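# Seat slip bushing into the jig's empty liner

## Task

Insert the loose slip bushing all the way into the jig's vacant liner so that its head sits flat on the liner with no tilt. The jig's sliding plate must stay roughly where the pusher holds it on its own, or the task fails. The bushing must stay seated without the robot holding it. At the end, open the gripper and withdraw it.

## Robot and tools

Robot: a single six-joint arm (a UFACTORY 850 type) with a two-finger parallel gripper and a wrist camera. Because there is only one arm, every motion argument is one row of 7 numbers. Joints from base outward, with ranges in rad: waist ±6.283, shoulder ±2.304, elbow -4.224 to 0.061, forearm roll ±6.283, wrist pitch ±2.164, wrist roll ±6.283. The elbow cannot go fully straight.

Frames: the scene frame has its origin on the table surface under the arm base. +z is up, and +y is to the left when facing along +x. The base may sit slightly tilted. The gripper's own frame has the fingers pointing along +z and closing along y. end_effector_position is the pinch point between the closed pads, about 2 cm short of the fingertips. When the fingers close, the tips reach roughly 10 mm further along +z. Reported hand positions can be off, more so at long reach.

The row format is [dx, dy, dz, rx, ry, rz, opening], each value in [-1, 1]. The first six are an offset, not a pose. They are expressed in the gripper's own axes, and 1.0 equals 0.6 m or 180 degrees. rx, ry and rz form one rotation vector. The offset is measured from a reference pose: the gripper pose printed in the newest result that shows one. Before any such result exists in the scene, and for any second or later call inside a single reply, the reference is wherever the gripper is when that action begins. Every row in a list uses the same reference and does not build on the row before it. All-zero offsets therefore pull the hand back to the reference pose; they are not a pause. opening is absolute: +1 is fully open (0.084 m) and -1 is shut.

execute_actions(actions, pictures): actions is a list holding one item or nothing.
- An empty list sends nothing and returns the present state with images.
- {"rows": [...], "steps": n} gives 1 to 15 rows and n of at most 15 (default 15). Each step lasts 1/30 s and uses one row; the last row repeats if rows run out. An action needs at least 5 steps.
- {"steps": n} with no rows is a wait of up to 300 steps, counted from the previous result, so time spent replying is included.
- pictures (boolean) asks for images; otherwise they come only with an empty list.
A refused call moves nothing.

move(target, speed): target is one 7-number row, read the same way as above (offset in gripper axes from the same reference). speed is the path's top speed in m/s, from 0.002 to 0.5 (default 0.25); rotation is capped at twice that value in rad/s. The path is a straight line of 0.5 to 10 s; a longer one is cut off early. Rotation takes the shorter direction. The path ignores obstacles, the hand may lag or drift, and it can go much faster than speed when the arm is near full stretch. opening is applied when the move begins. The path begins once the arm is still, or after at most 3 s. The move finishes when the arm and fingers settle, or 5 s after the path ends. The result adds a move: line giving the outcome (done, off_target, moving, held, fault), any limits that applied, and the remaining distance to target. limits=paced means the commanded pose was trimmed. limits=held means the safety check blocked some steps, and the arm may then surge faster than speed.

wait(seconds): 0 to 10 s with no new command, added after any pending steps and reply time.

zoom_image(camera, region): camera is one of cam_head_left, cam_head_right, cam_high, cam_low, cam_wrist (all 672x504). region is [x0, y0, x1, y1] in image pixels, with the top-left corner at (0, 0), spanning at most 504x504. It enlarges that area of the latest full image.

read_manual(section): returns only the URDF licence texts ("licences"). It does not move anything.

finished_scene(scene): give the current scene's number. It closes the scene for good and reports whether the goal was met. A reply with no tool call ends everything.

Timing: each step clips the commanded pose to within 70 mm and 16 degrees of the measured pose. Damped inverse kinematics then follows it, favouring position over orientation. Once an action ends, the arm only finishes the last clipped pose, so a distant goal may need several calls; read the new pose and send the remainder. Each action's result is captured 5 steps early, and those steps run while the next reply is written; the simulation keeps running during replies. A "Hand target" line appears only when nothing is pending, and it shows where the controller is heading.

Results: the state line gives position (m) and end_effector_quat_wxyz in the scene frame, plus linear and angular velocities. grip_measured is the current finger opening on the command scale. Joint positions follow URDF order. Joint torques are total drive outputs with per-unit offset, scaling and noise, and they are nonzero even in free air. "pose unreachable" means the clearance check altered or blocked the command; HELD marks the affected steps. The mounting block counts as part of the arm for this check. MOTOR HOT warns from 65 °C; at 80 °C the brakes engage (OVER-TEMPERATURE FAULT) until the motors cool.

Gripping: to hold something, keep commanding an opening well below grip_measured; a larger gap squeezes harder, up to about 24 N per pad for parts up to about 6 cm wide. A fast close can overshoot that force. Echoing grip_measured back still grips lightly.

Load limits (N m): waist 53.4, shoulder 53.4, elbow 44.5, forearm roll 24, wrist pitch 16.9, wrist roll 16.9; a carried part adds to them. Reaching one causes a TORQUE FAULT: the joint backs off, the arm holds for 10 s, and the rest of the call is dropped.

Avoid: knocking anything off the table, which fails the task, as well as dropping parts, slamming, and pressing hard. Contact force grows with speed and with how far the target lies beyond the contact, so approach slowly with targets close to the surface. A brief outside tug on a held part, or a nudge to a loose one, may occur. Do not shift the jig's sliding plate. Release the bushing and back away before finishing.

Each tool is called after ">>>" as name([rows], argument=value, ...), one row to a line, values as JSON.

## Session

>>> execute_actions(actions=[])

Scene clock: 0.00 s of 4200.00 s.
end_effector_position=(+0.4746, -0.3231, +0.1510) grip_measured=+1.00 end_effector_quat_wxyz=(+0.171, +0.953, -0.125, -0.218) end_effector_velocity=(+0.001, +0.000, +0.001) end_effector_angular_velocity=(-0.001, -0.001, +0.001)
Joint positions: [-0.704 -1.559 -1.974  0.097 -1.04  -0.584  0.084]
Joint velocities: [ 0.     0.001  0.     0.    -0.    -0.     0.   ]
Joint torques (N m, as the arm reports them, + toward a larger angle): no reading
Motor temperatures (°C, as the motors report them): [19 20 22 23 31 25]
Hand target: +0.475, -0.323, +0.151; +0.171, +0.953, -0.125, -0.218

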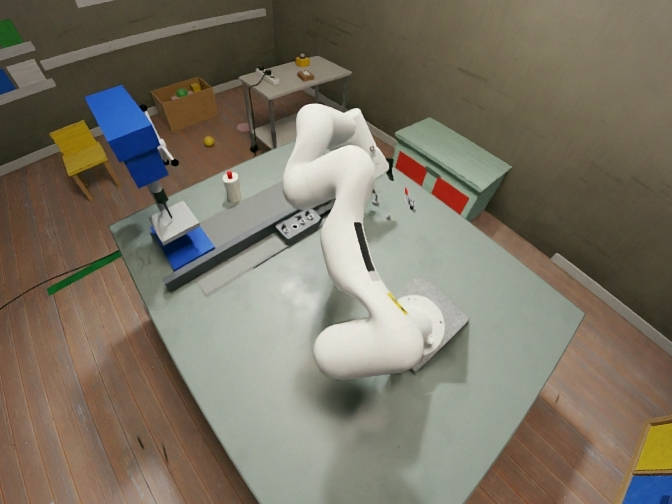

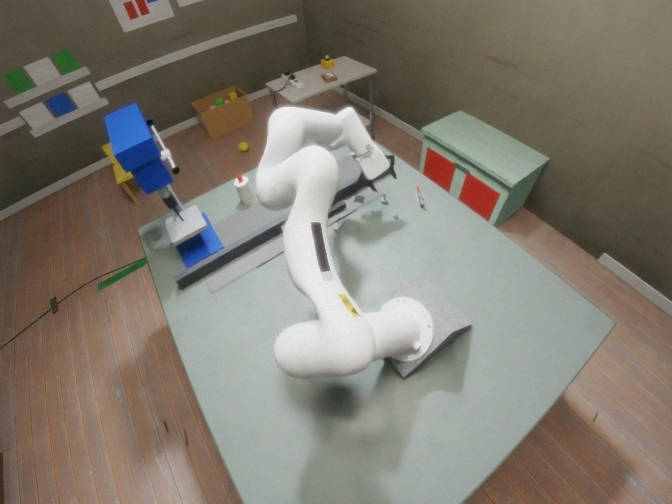

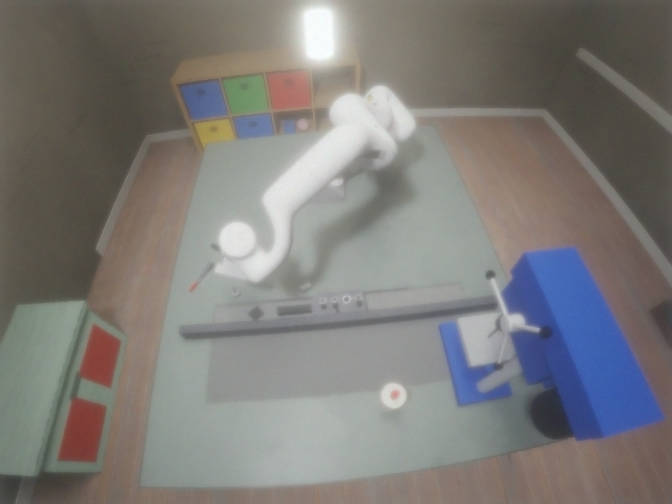

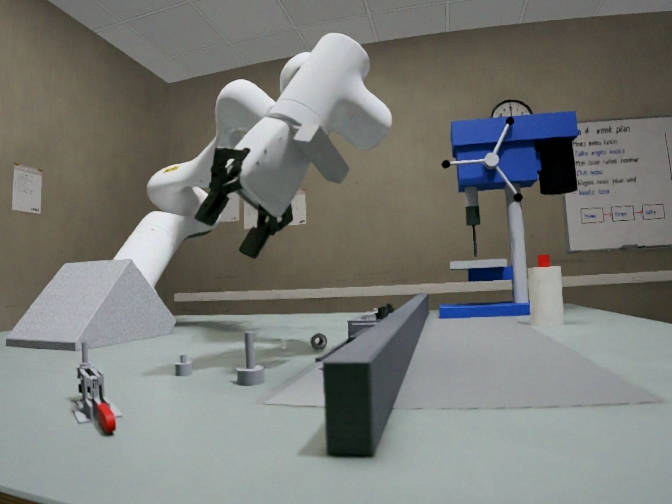

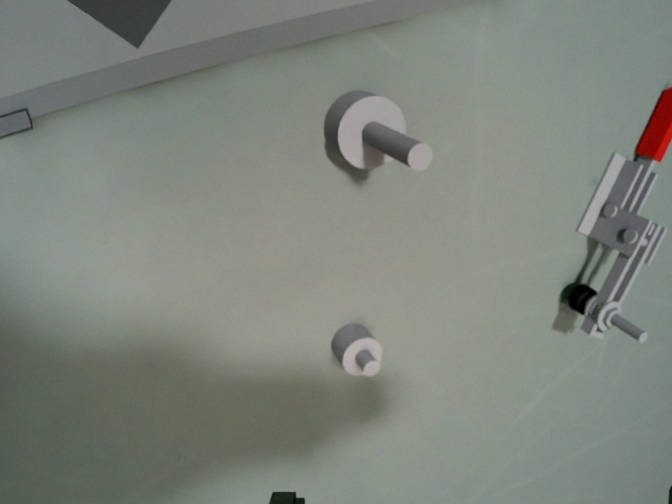

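>>> zoom_image(camera="cam_high", region=[270,260,390,330])

>>> zoom_image(camera="cam_low", region=[270,300,400,380])

Region (270, 260, 390, 330) of cam_high's 672x504 image, scaled by 4.200, with more detail than that image has; it fills the top 294 rows of this view, and the rest is white.

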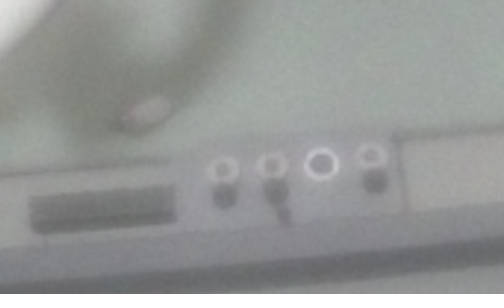

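Region (270, 300, 400, 380) of cam_low's 672x504 image, scaled by 3.877, with more detail than that image has; it fills the top 310 rows of this view, and the rest is white.

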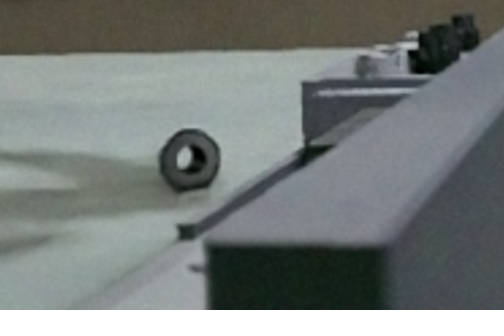

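>>> move(target=[-0.113,-0.533,-0.19,0.19,0.023,0.405,0.3], speed=0.3)

Scene clock: 5.33 s of 4200.00 s.
end_effector_position=(+0.5202, +0.0202, +0.1512) grip_measured=+0.29 end_effector_quat_wxyz=(+0.001, +0.708, -0.706, -0.001) end_effector_velocity=(+0.001, +0.002, +0.000) end_effector_angular_velocity=(-0.002, -0.005, -0.007)
Joint positions: [-0.509 -0.845 -1.13   0.974 -0.896  0.314  0.056]
Joint velocities: [ 0.003  0.007  0.006  0.008  0.004  0.005 -0.   ]
Joint torques (N m, as the arm reports them, + toward a larger angle): [-25.11  33.2  -12.05   1.09   0.54   0.89]
Motor temperatures (°C, as the motors report them): [19 20 23 23 31 25]
Hand target: +0.520, +0.021, +0.151; +0.000, +0.708, -0.706, -0.001
Off the commanded pose: 0.000 m, 0 deg.
Kept back: nothing.
move: done

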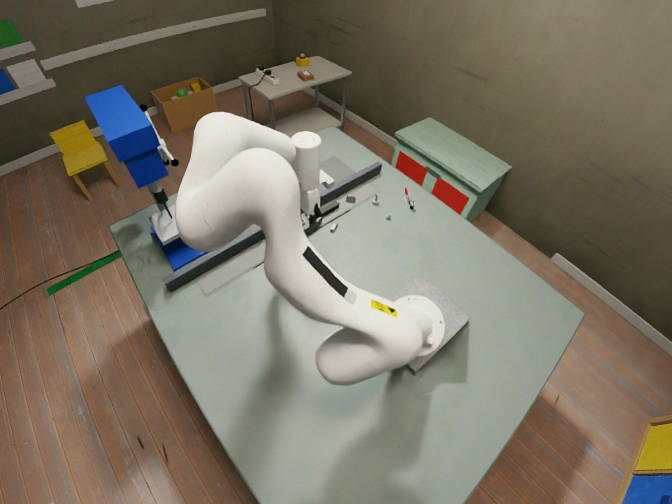

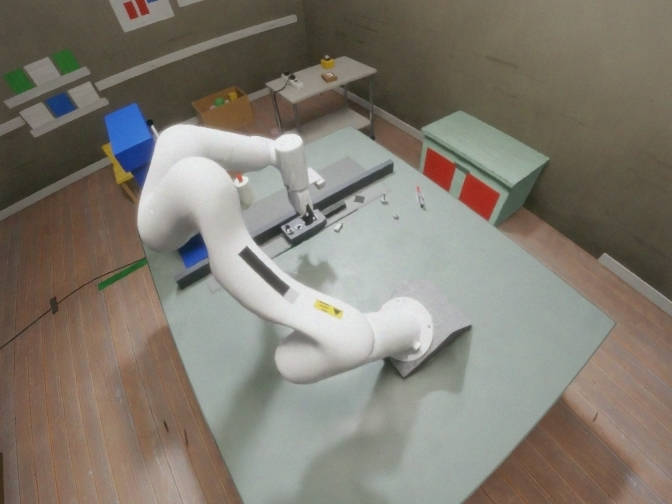

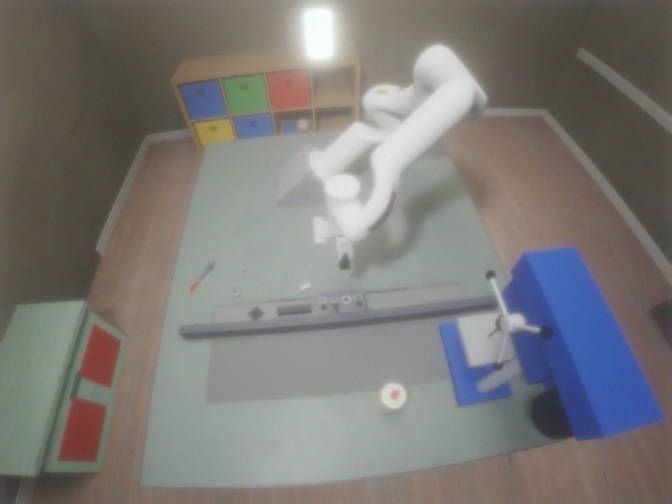

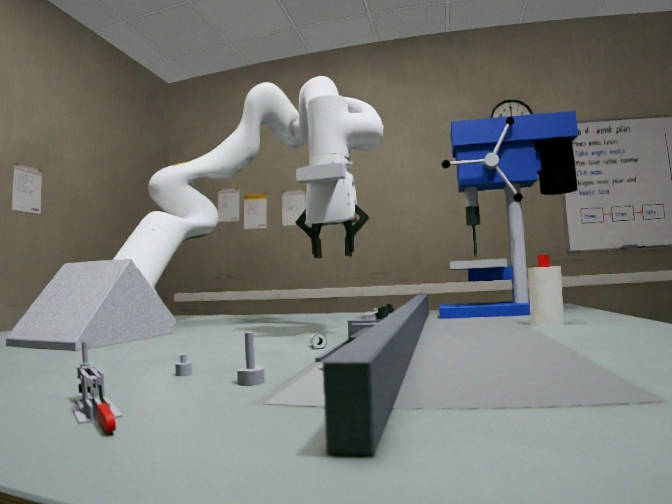

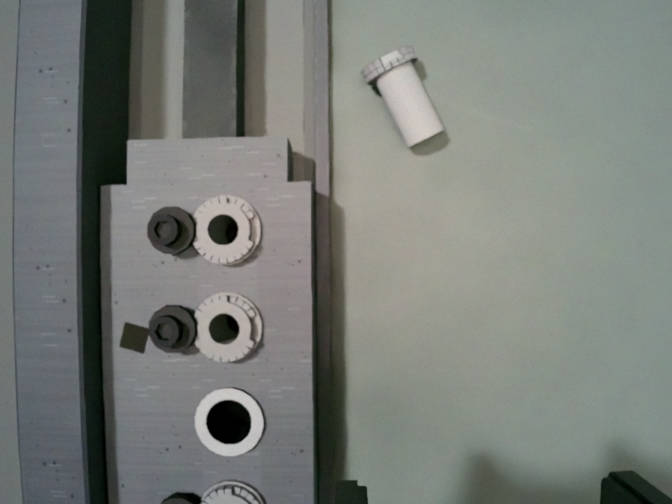

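>>> move(target=[0.255,-0.017,0.085,0,0,-0.144,0.0], speed=0.3)

Scene clock: 6.97 s of 4200.00 s.
end_effector_position=(+0.5305, -0.1326, +0.1002) grip_measured=-0.01 end_effector_quat_wxyz=(+0.000, +0.848, -0.530, -0.001) end_effector_velocity=(-0.000, -0.002, -0.001) end_effector_angular_velocity=(+0.002, +0.001, +0.004)
Joint positions: [-0.618 -1.213 -1.419  0.934 -0.871 -0.241  0.044]
Joint velocities: [-0.002 -0.006 -0.005 -0.002 -0.002 -0.004  0.   ]
Joint torques (N m, as the arm reports them, + toward a larger angle): [-24.02  46.   -12.43   0.96   0.22   0.59]
Motor temperatures (°C, as the motors report them): [19 20 23 23 31 25]
Hand target: +0.530, -0.133, +0.100; +0.000, +0.848, -0.530, -0.001
Off the commanded pose: 0.000 m, 0 deg.
Kept back: nothing.
move: done

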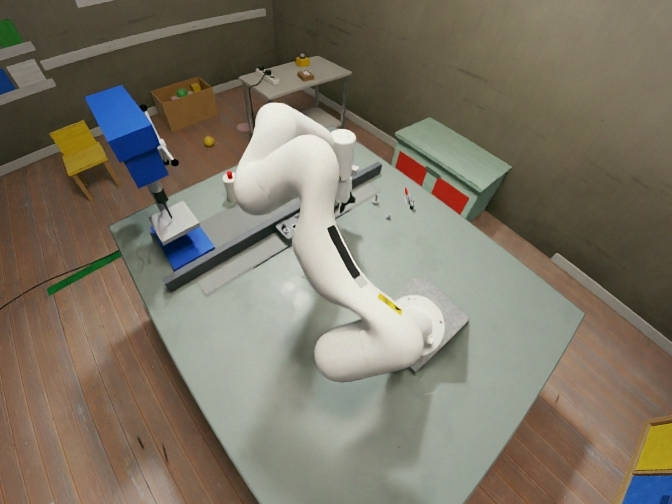

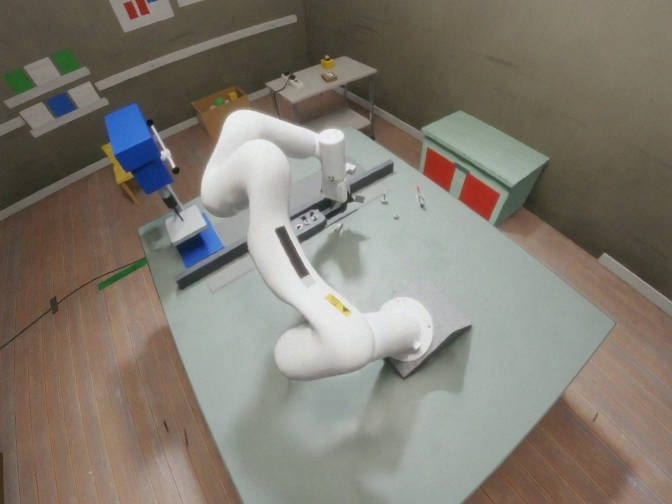

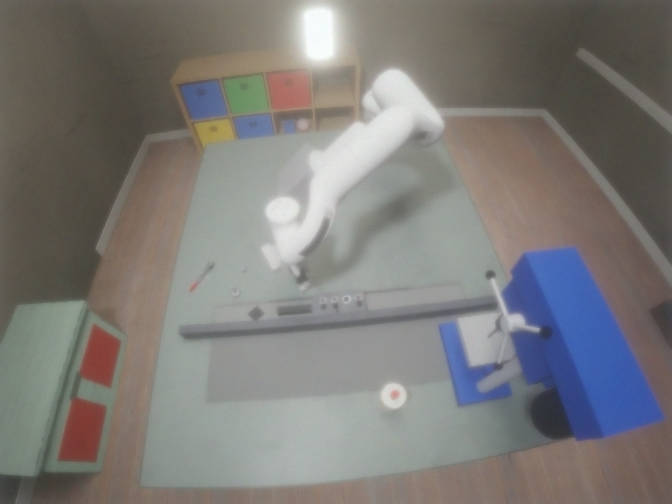

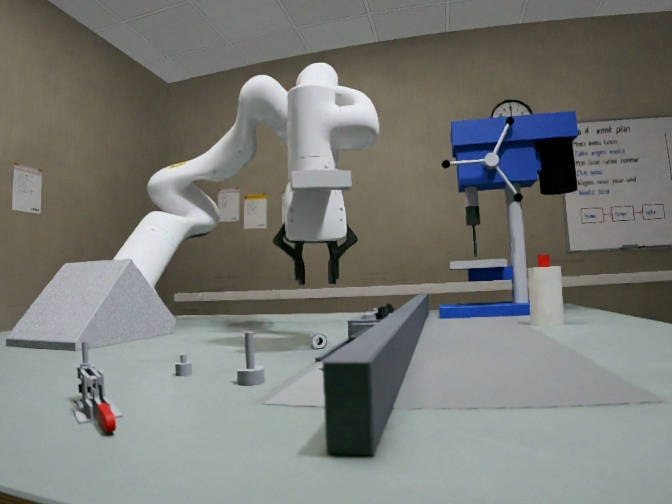

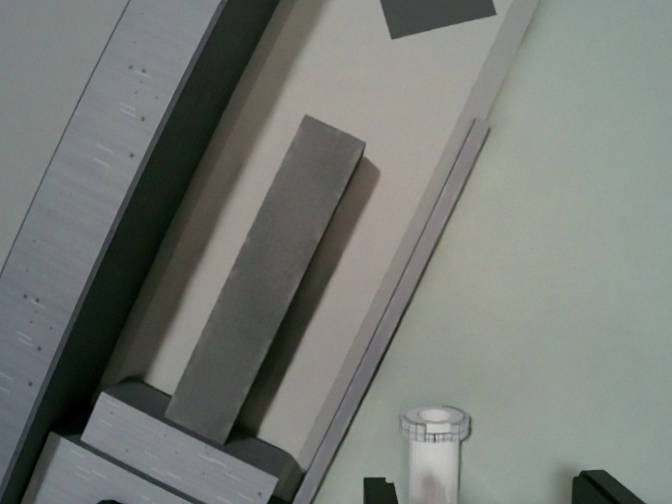

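>>> move(target=[0.005,0.003,0.117,0,-0.194,0,0.0], speed=0.2)

>>> zoom_image(camera="cam_low", region=[260,280,390,370])

>>> zoom_image(camera="cam_high", region=[250,240,370,320])

Scene clock: 9.47 s of 4200.00 s.
end_effector_position=(+0.5300, -0.1360, +0.0302) grip_measured=-0.01 end_effector_quat_wxyz=(-0.158, +0.809, -0.505, -0.255) end_effector_velocity=(-0.000, -0.000, -0.002) end_effector_angular_velocity=(+0.009, +0.007, -0.000)
Joint positions: [-0.591 -1.737 -2.062  0.815 -1.545 -0.093  0.044]
Joint velocities: [ 0.002 -0.014 -0.019 -0.001 -0.014  0.006 -0.   ]
Joint torques (N m, as the arm reports them, + toward a larger angle): [-25.05  52.64 -10.96   1.3   -0.36   0.66]
Motor temperatures (°C, as the motors report them): [19 20 23 23 31 25]
Hand target: +0.530, -0.136, +0.030; -0.158, +0.809, -0.505, -0.255
Off the commanded pose: 0.000 m, 0 deg.
Kept back: nothing.
move: done

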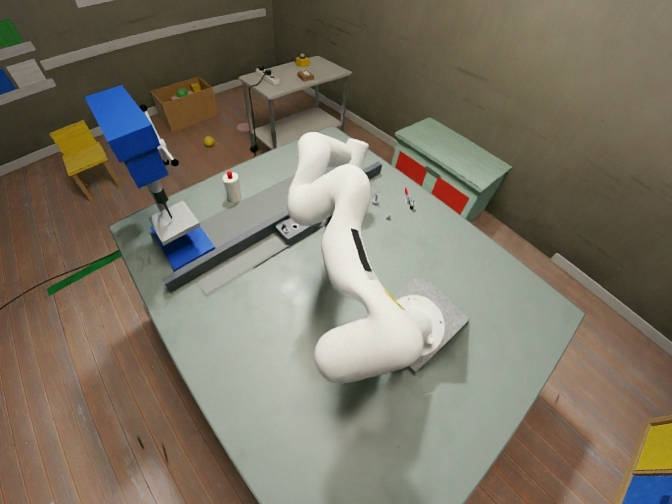

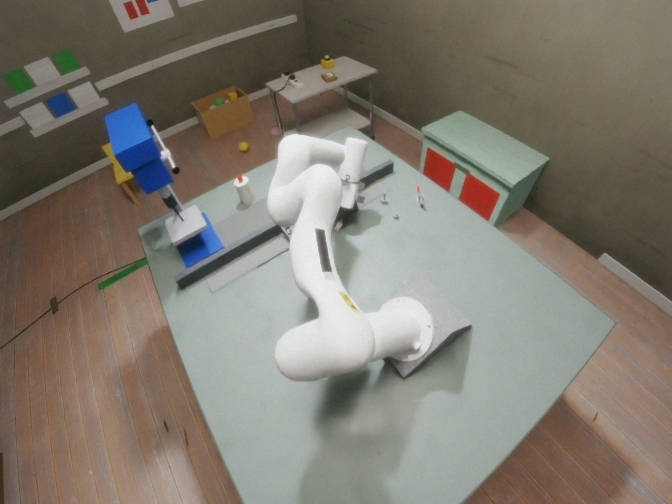

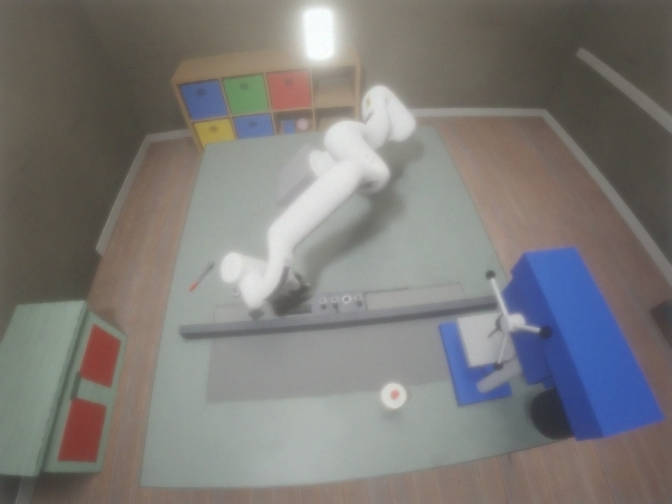

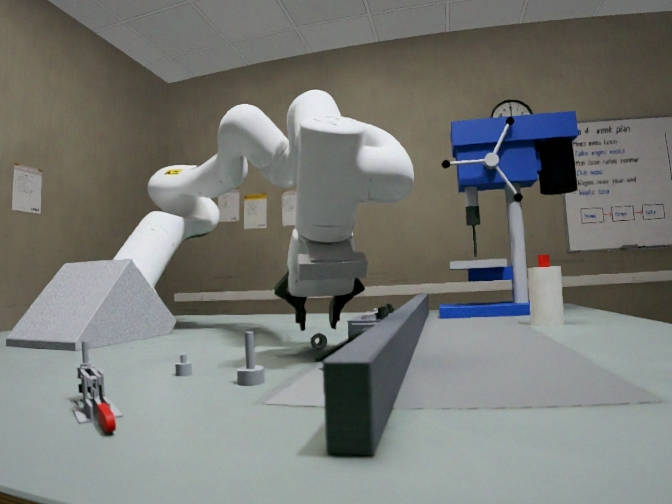

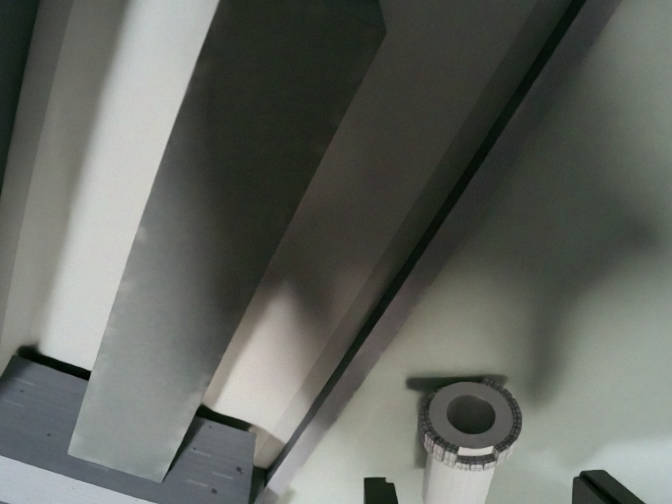

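Region (260, 280, 390, 370) of cam_low's 672x504 image, scaled by 3.877, with more detail than that image has; it fills the top 349 rows of this view, and the rest is white.

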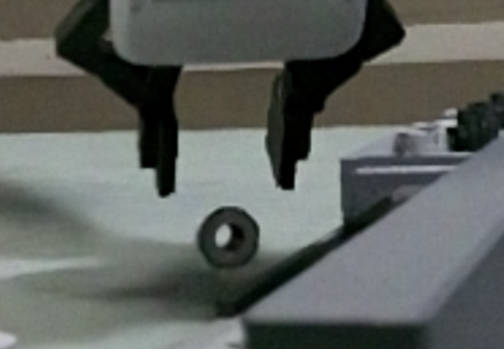

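Region (250, 240, 370, 320) of cam_high's 672x504 image, scaled by 4.200, with more detail than that image has.

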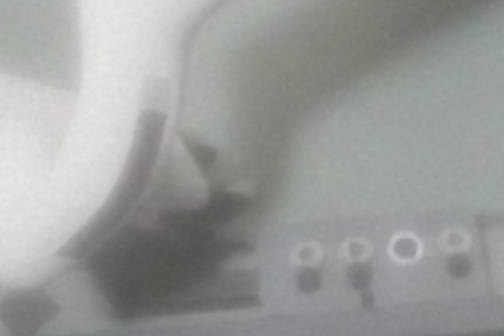

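>>> move(target=[0.0275,0.002,0.0277,0,0,0,0.0], speed=0.05)

>>> execute_actions([
  {"rows":[[0,0,0,0,0,0,-0.15],[0,0,0,0,0,0,-0.25],[0,0,0,0,0,0,-0.33],[0,0,0,0,0,0,-0.4],[0,0,0,0,0,0,-0.45],[0,0,0,0,0,0,-0.5],[0,0,0,0,0,0,-0.6],[0,0,0,0,0,0,-0.7],[0,0,0,0,0,0,-0.8],[0,0,0,0,0,0,-0.9]],"steps":15},
], pictures=true)

>>> zoom_image(camera="cam_low", region=[260,280,390,370])

Scene clock: 10.57 s of 4200.00 s.
end_effector_position=(+0.5308, -0.1401, +0.0074) grip_measured=-0.01 end_effector_quat_wxyz=(-0.158, +0.809, -0.505, -0.255) end_effector_velocity=(+0.001, -0.000, -0.001) end_effector_angular_velocity=(-0.000, -0.001, +0.000)
Joint positions: [-0.573 -1.785 -2.108  0.832 -1.538 -0.092  0.044]
Joint velocities: [ 0.001 -0.004 -0.006  0.002 -0.     0.001  0.   ]
Joint torques (N m, as the arm reports them, + toward a larger angle): [-29.92  54.68 -11.95   0.71  -0.44   0.86]
Motor temperatures (°C, as the motors report them): [19 20 23 23 31 25]
Hand target: +0.531, -0.140, +0.007; -0.158, +0.809, -0.505, -0.255
Off the commanded pose: 0.000 m, 0 deg.
Kept back: nothing.
move: done

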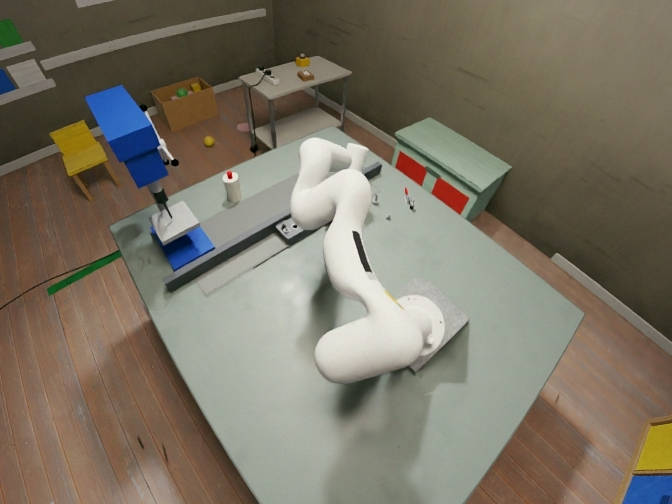

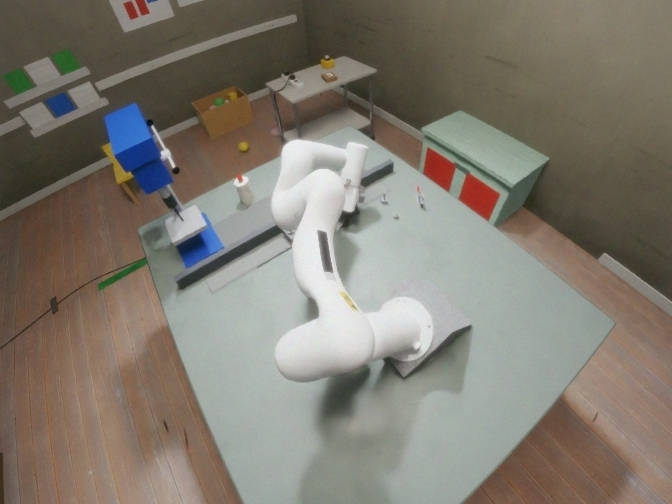

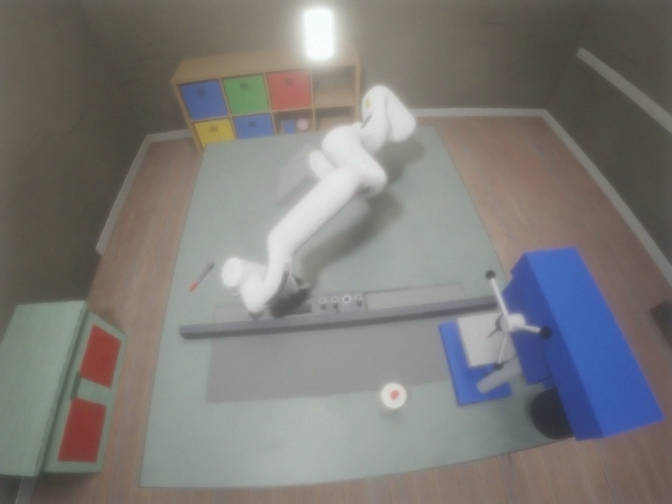

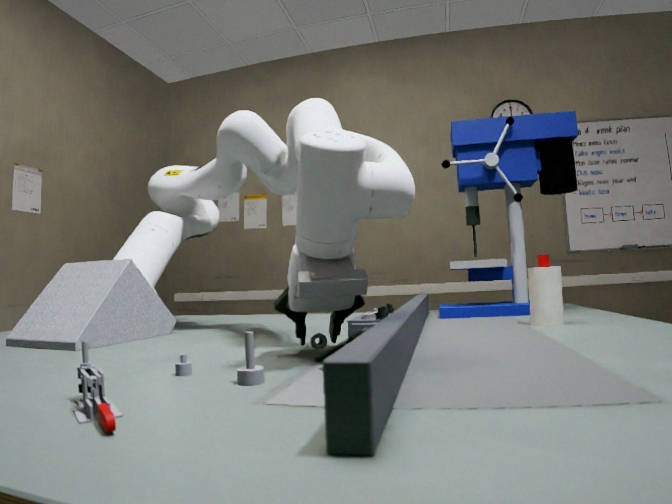

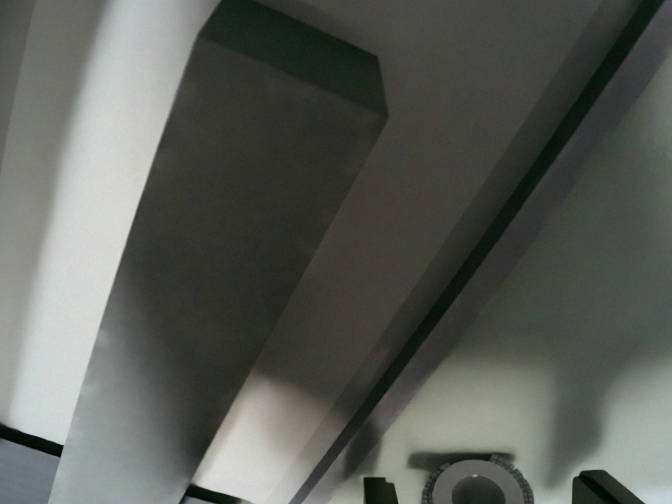

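Scene clock: 10.90 s of 4200.00 s.
end_effector_position=(+0.5308, -0.1401, +0.0074) grip_measured=-0.42 end_effector_quat_wxyz=(-0.158, +0.809, -0.505, -0.255) end_effector_velocity=(-0.000, -0.000, -0.001) end_effector_angular_velocity=(+0.000, +0.000, -0.001)
Joint positions: [-0.573 -1.785 -2.108  0.832 -1.538 -0.092  0.026]
Joint velocities: [ 0.    -0.001 -0.001  0.     0.    -0.     0.   ]
Joint torques (N m, as the arm reports them, + toward a larger angle): [-27.63  55.8  -12.45  -0.3   -0.48   0.59]
Motor temperatures (°C, as the motors report them): [19 20 23 23 31 25]
Steps of this call (steps 1 to 10: the first 10 steps of this action). Readings (end_effector_position):
1: (+0.5308, -0.1401, +0.0074)
2: (+0.5308, -0.1401, +0.0073)
4: (+0.5308, -0.1401, +0.0074)
8: (+0.5308, -0.1401, +0.0074)
10: the state above

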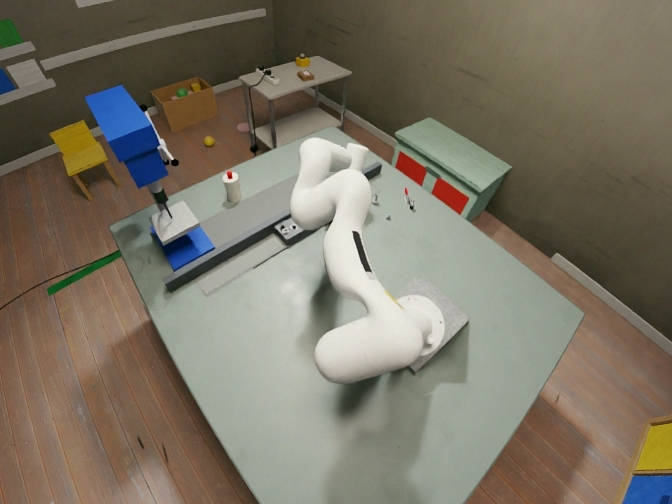

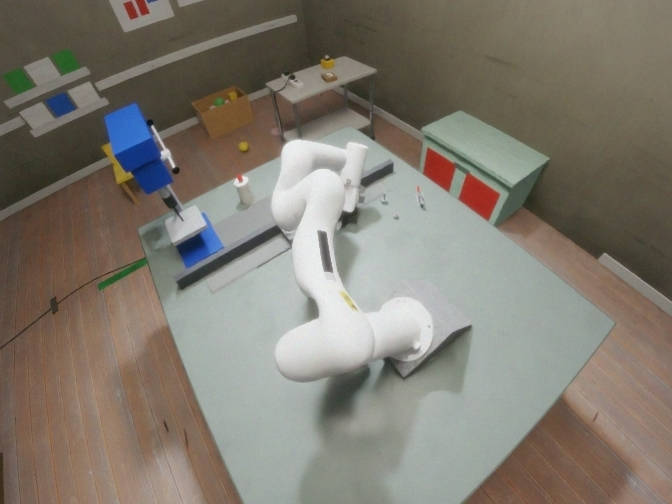

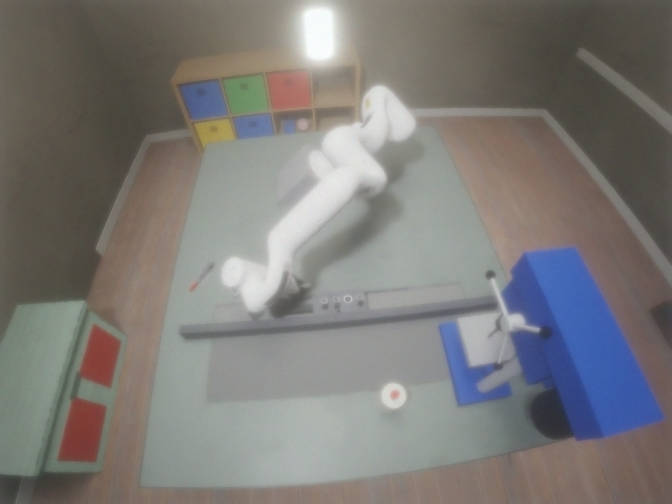

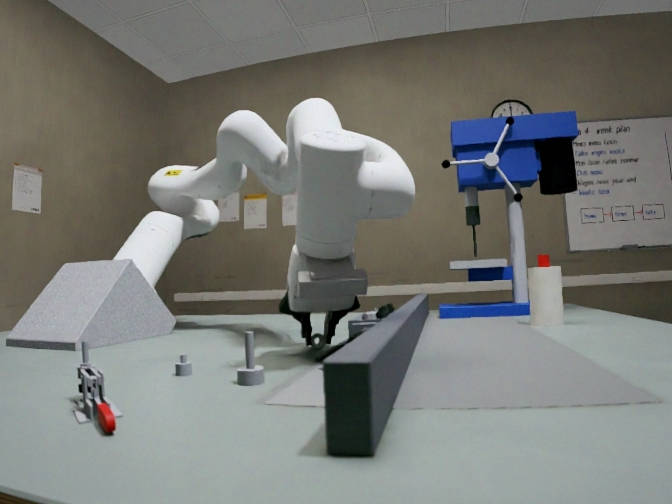

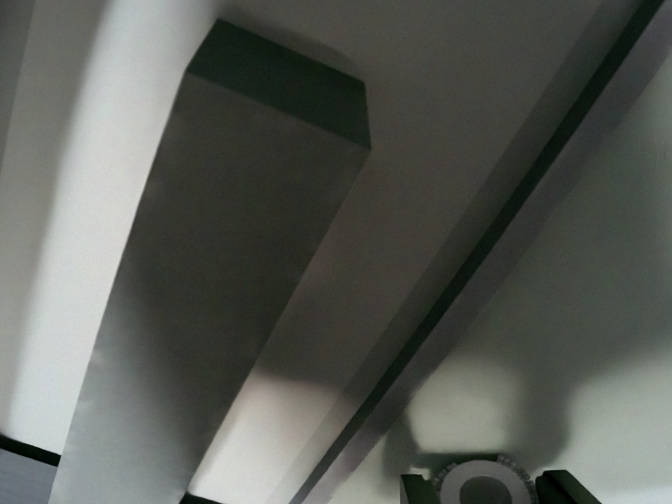

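Region (260, 280, 390, 370) of cam_low's 672x504 image, scaled by 3.877, with more detail than that image has; it fills the top 349 rows of this view, and the rest is white.

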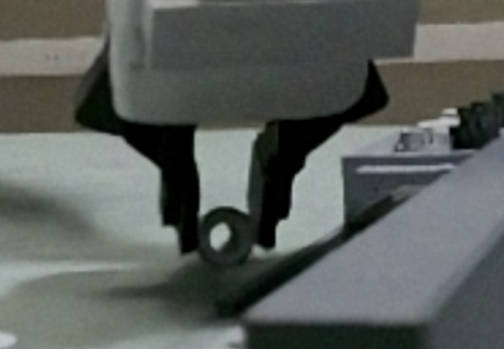

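>>> move(target=[-0.177,0,-0.019,0,0.467,0,-0.9], speed=0.3)

>>> zoom_image(camera="cam_low", region=[240,260,390,370])

>>> zoom_image(camera="cam_high", region=[270,220,390,310])

Scene clock: 14.90 s of 4200.00 s.
end_effector_position=(+0.4966, -0.0669, +0.0772) grip_measured=-0.42 end_effector_quat_wxyz=(+0.219, +0.772, -0.482, +0.352) end_effector_velocity=(+0.000, +0.000, -0.000) end_effector_angular_velocity=(-0.012, -0.006, -0.000)
Joint positions: [-0.226 -0.828 -0.773  3.149 -0.417 -1.993  0.026]
Joint velocities: [ 0.009 -0.001  0.003  0.038 -0.009 -0.027 -0.   ]
Joint torques (N m, as the arm reports them, + toward a larger angle): [-17.89  36.49  -6.99   0.83  -0.14   0.7 ]
Motor temperatures (°C, as the motors report them): [19 20 23 23 31 25]
Hand target: +0.497, -0.067, +0.077; +0.220, +0.772, -0.481, +0.353
Off your previous action's commanded pose: 0.000 m, 0 deg at its last step (step 5 of this call).
Off the commanded pose: 0.001 m, 0 deg.
Kept back: nothing.
move: done

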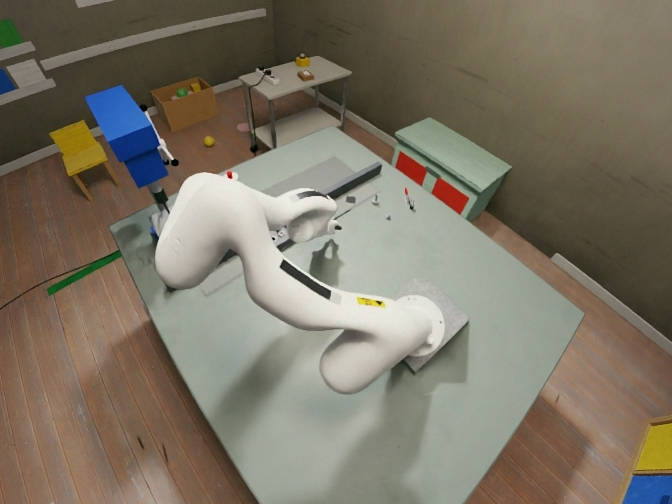

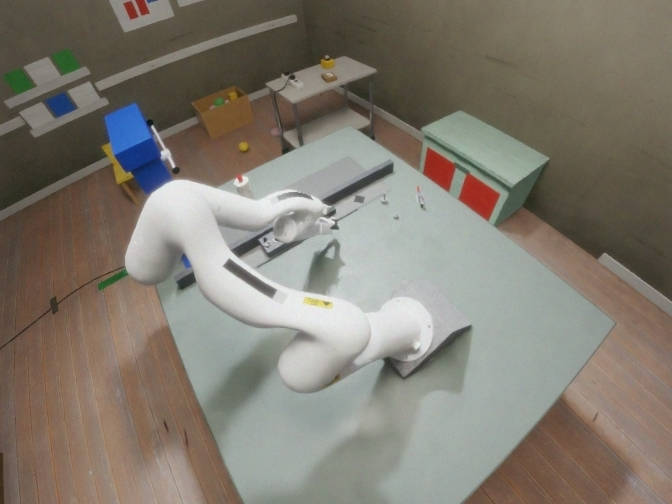

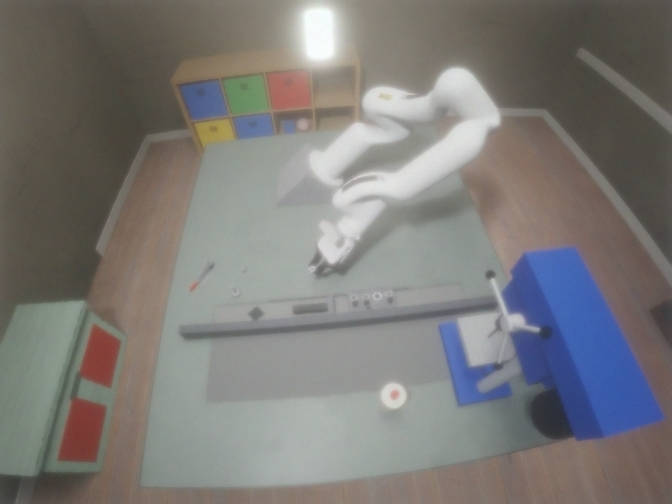

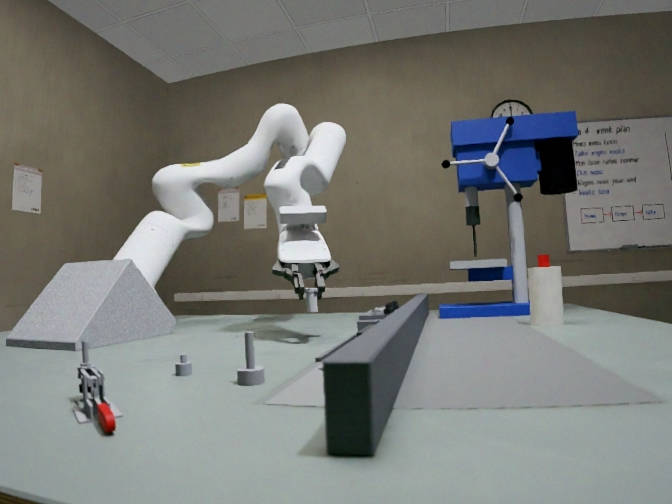

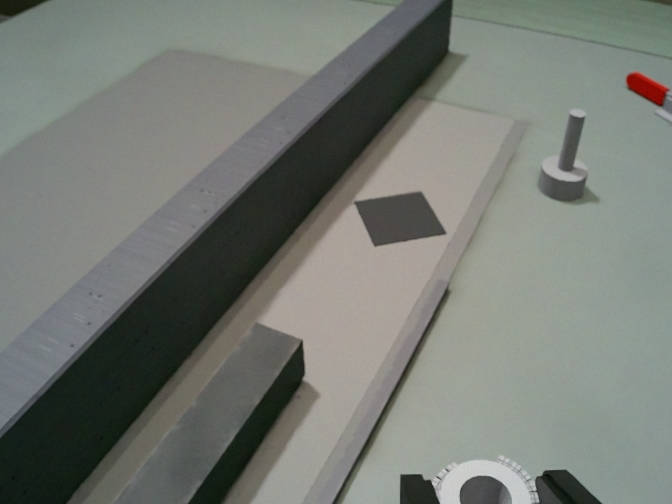

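Region (240, 260, 390, 370) of cam_low's 672x504 image, scaled by 3.360, with more detail than that image has; it fills the top 370 rows of this view, and the rest is white.

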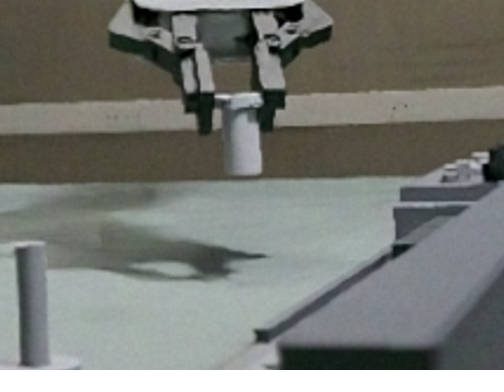

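Region (270, 220, 390, 310) of cam_high's 672x504 image, scaled by 4.200, with more detail than that image has; it fills the top 378 rows of this view, and the rest is white.

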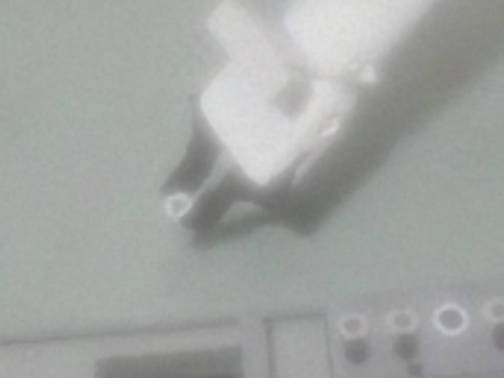

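>>> move(target=[-0.053,0,0.046,0,0,0,-0.9], speed=0.08)

>>> zoom_image(camera="cam_low", region=[270,290,360,360])

>>> zoom_image(camera="cam_head_right", region=[300,200,380,260])

Scene clock: 16.07 s of 4200.00 s.
end_effector_position=(+0.4967, -0.0668, +0.0353) grip_measured=-0.42 end_effector_quat_wxyz=(+0.219, +0.772, -0.482, +0.352) end_effector_velocity=(-0.001, -0.000, -0.002) end_effector_angular_velocity=(-0.000, +0.001, -0.001)
Joint positions: [-0.156 -0.911 -0.805  3.202 -0.467 -1.975  0.026]
Joint velocities: [ 0.004 -0.005 -0.002  0.003 -0.002  0.001  0.   ]
Joint torques (N m, as the arm reports them, + toward a larger angle): [-21.94  36.85  -4.93   0.94  -0.12   0.64]
Motor temperatures (°C, as the motors report them): [19 20 23 23 31 25]
Hand target: +0.497, -0.067, +0.035; +0.219, +0.772, -0.482, +0.352
Off the commanded pose: 0.000 m, 0 deg.
Kept back: nothing.
move: done

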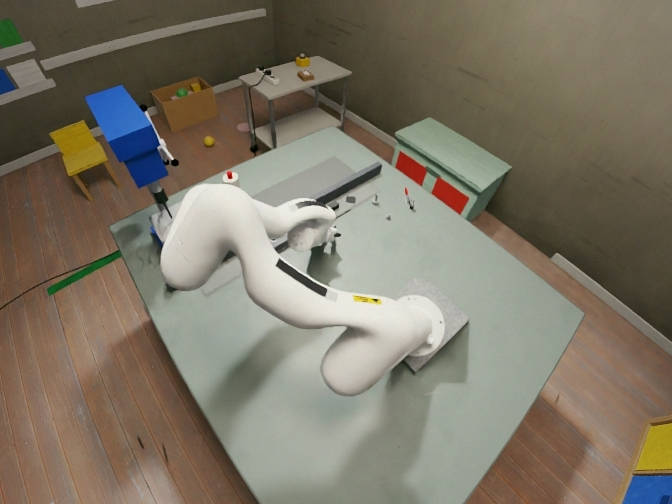

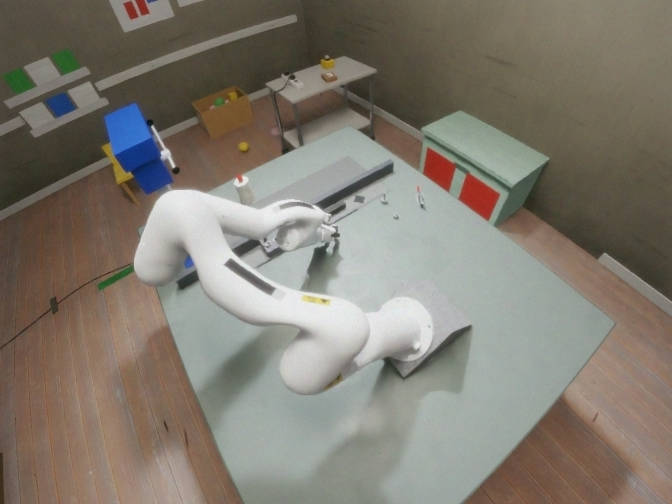

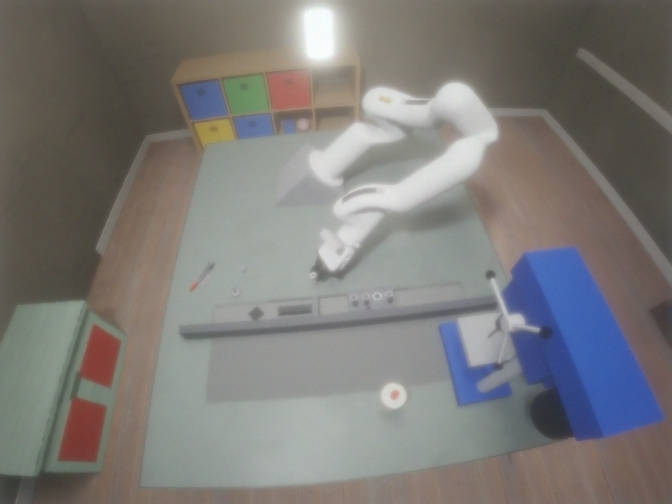

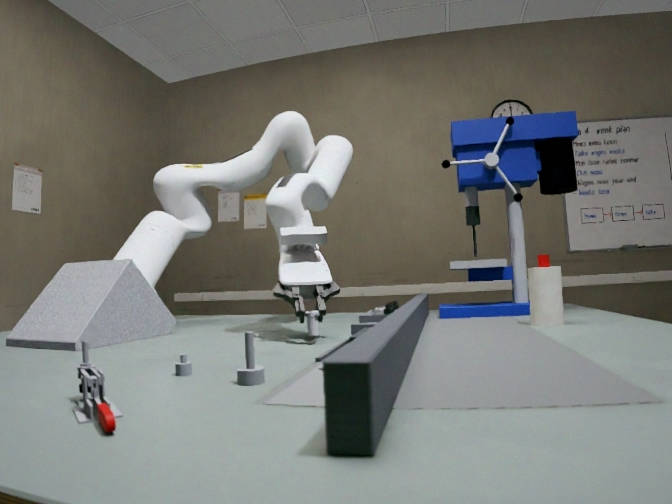

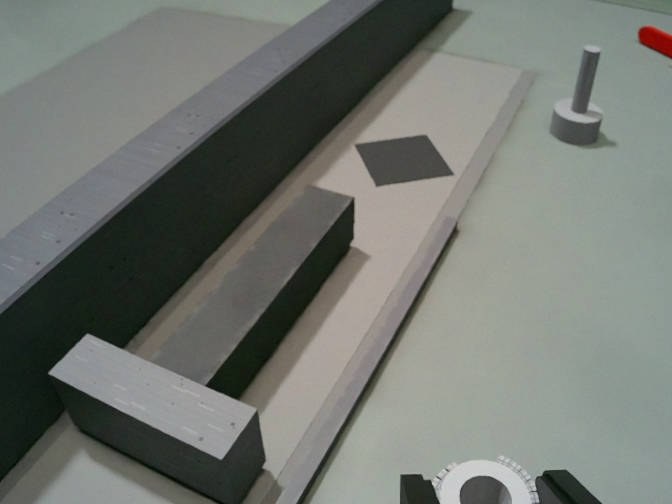

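Region (270, 290, 360, 360) of cam_low's 672x504 image, scaled by 5.600, with more detail than that image has.

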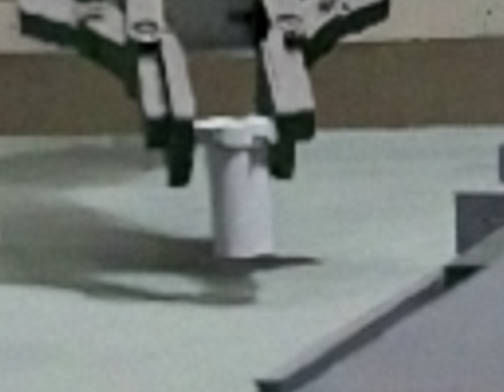

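Region (300, 200, 380, 260) of cam_head_right's 672x504 image, scaled by 6.300, with more detail than that image has; it fills the top 378 rows of this view, and the rest is white.

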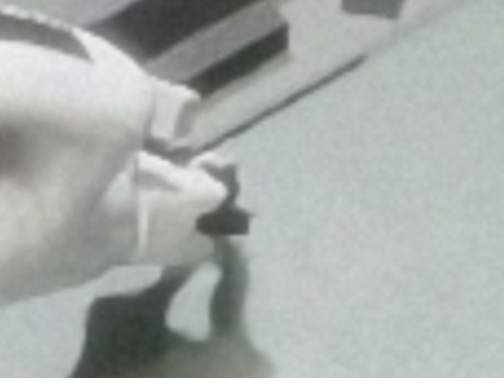

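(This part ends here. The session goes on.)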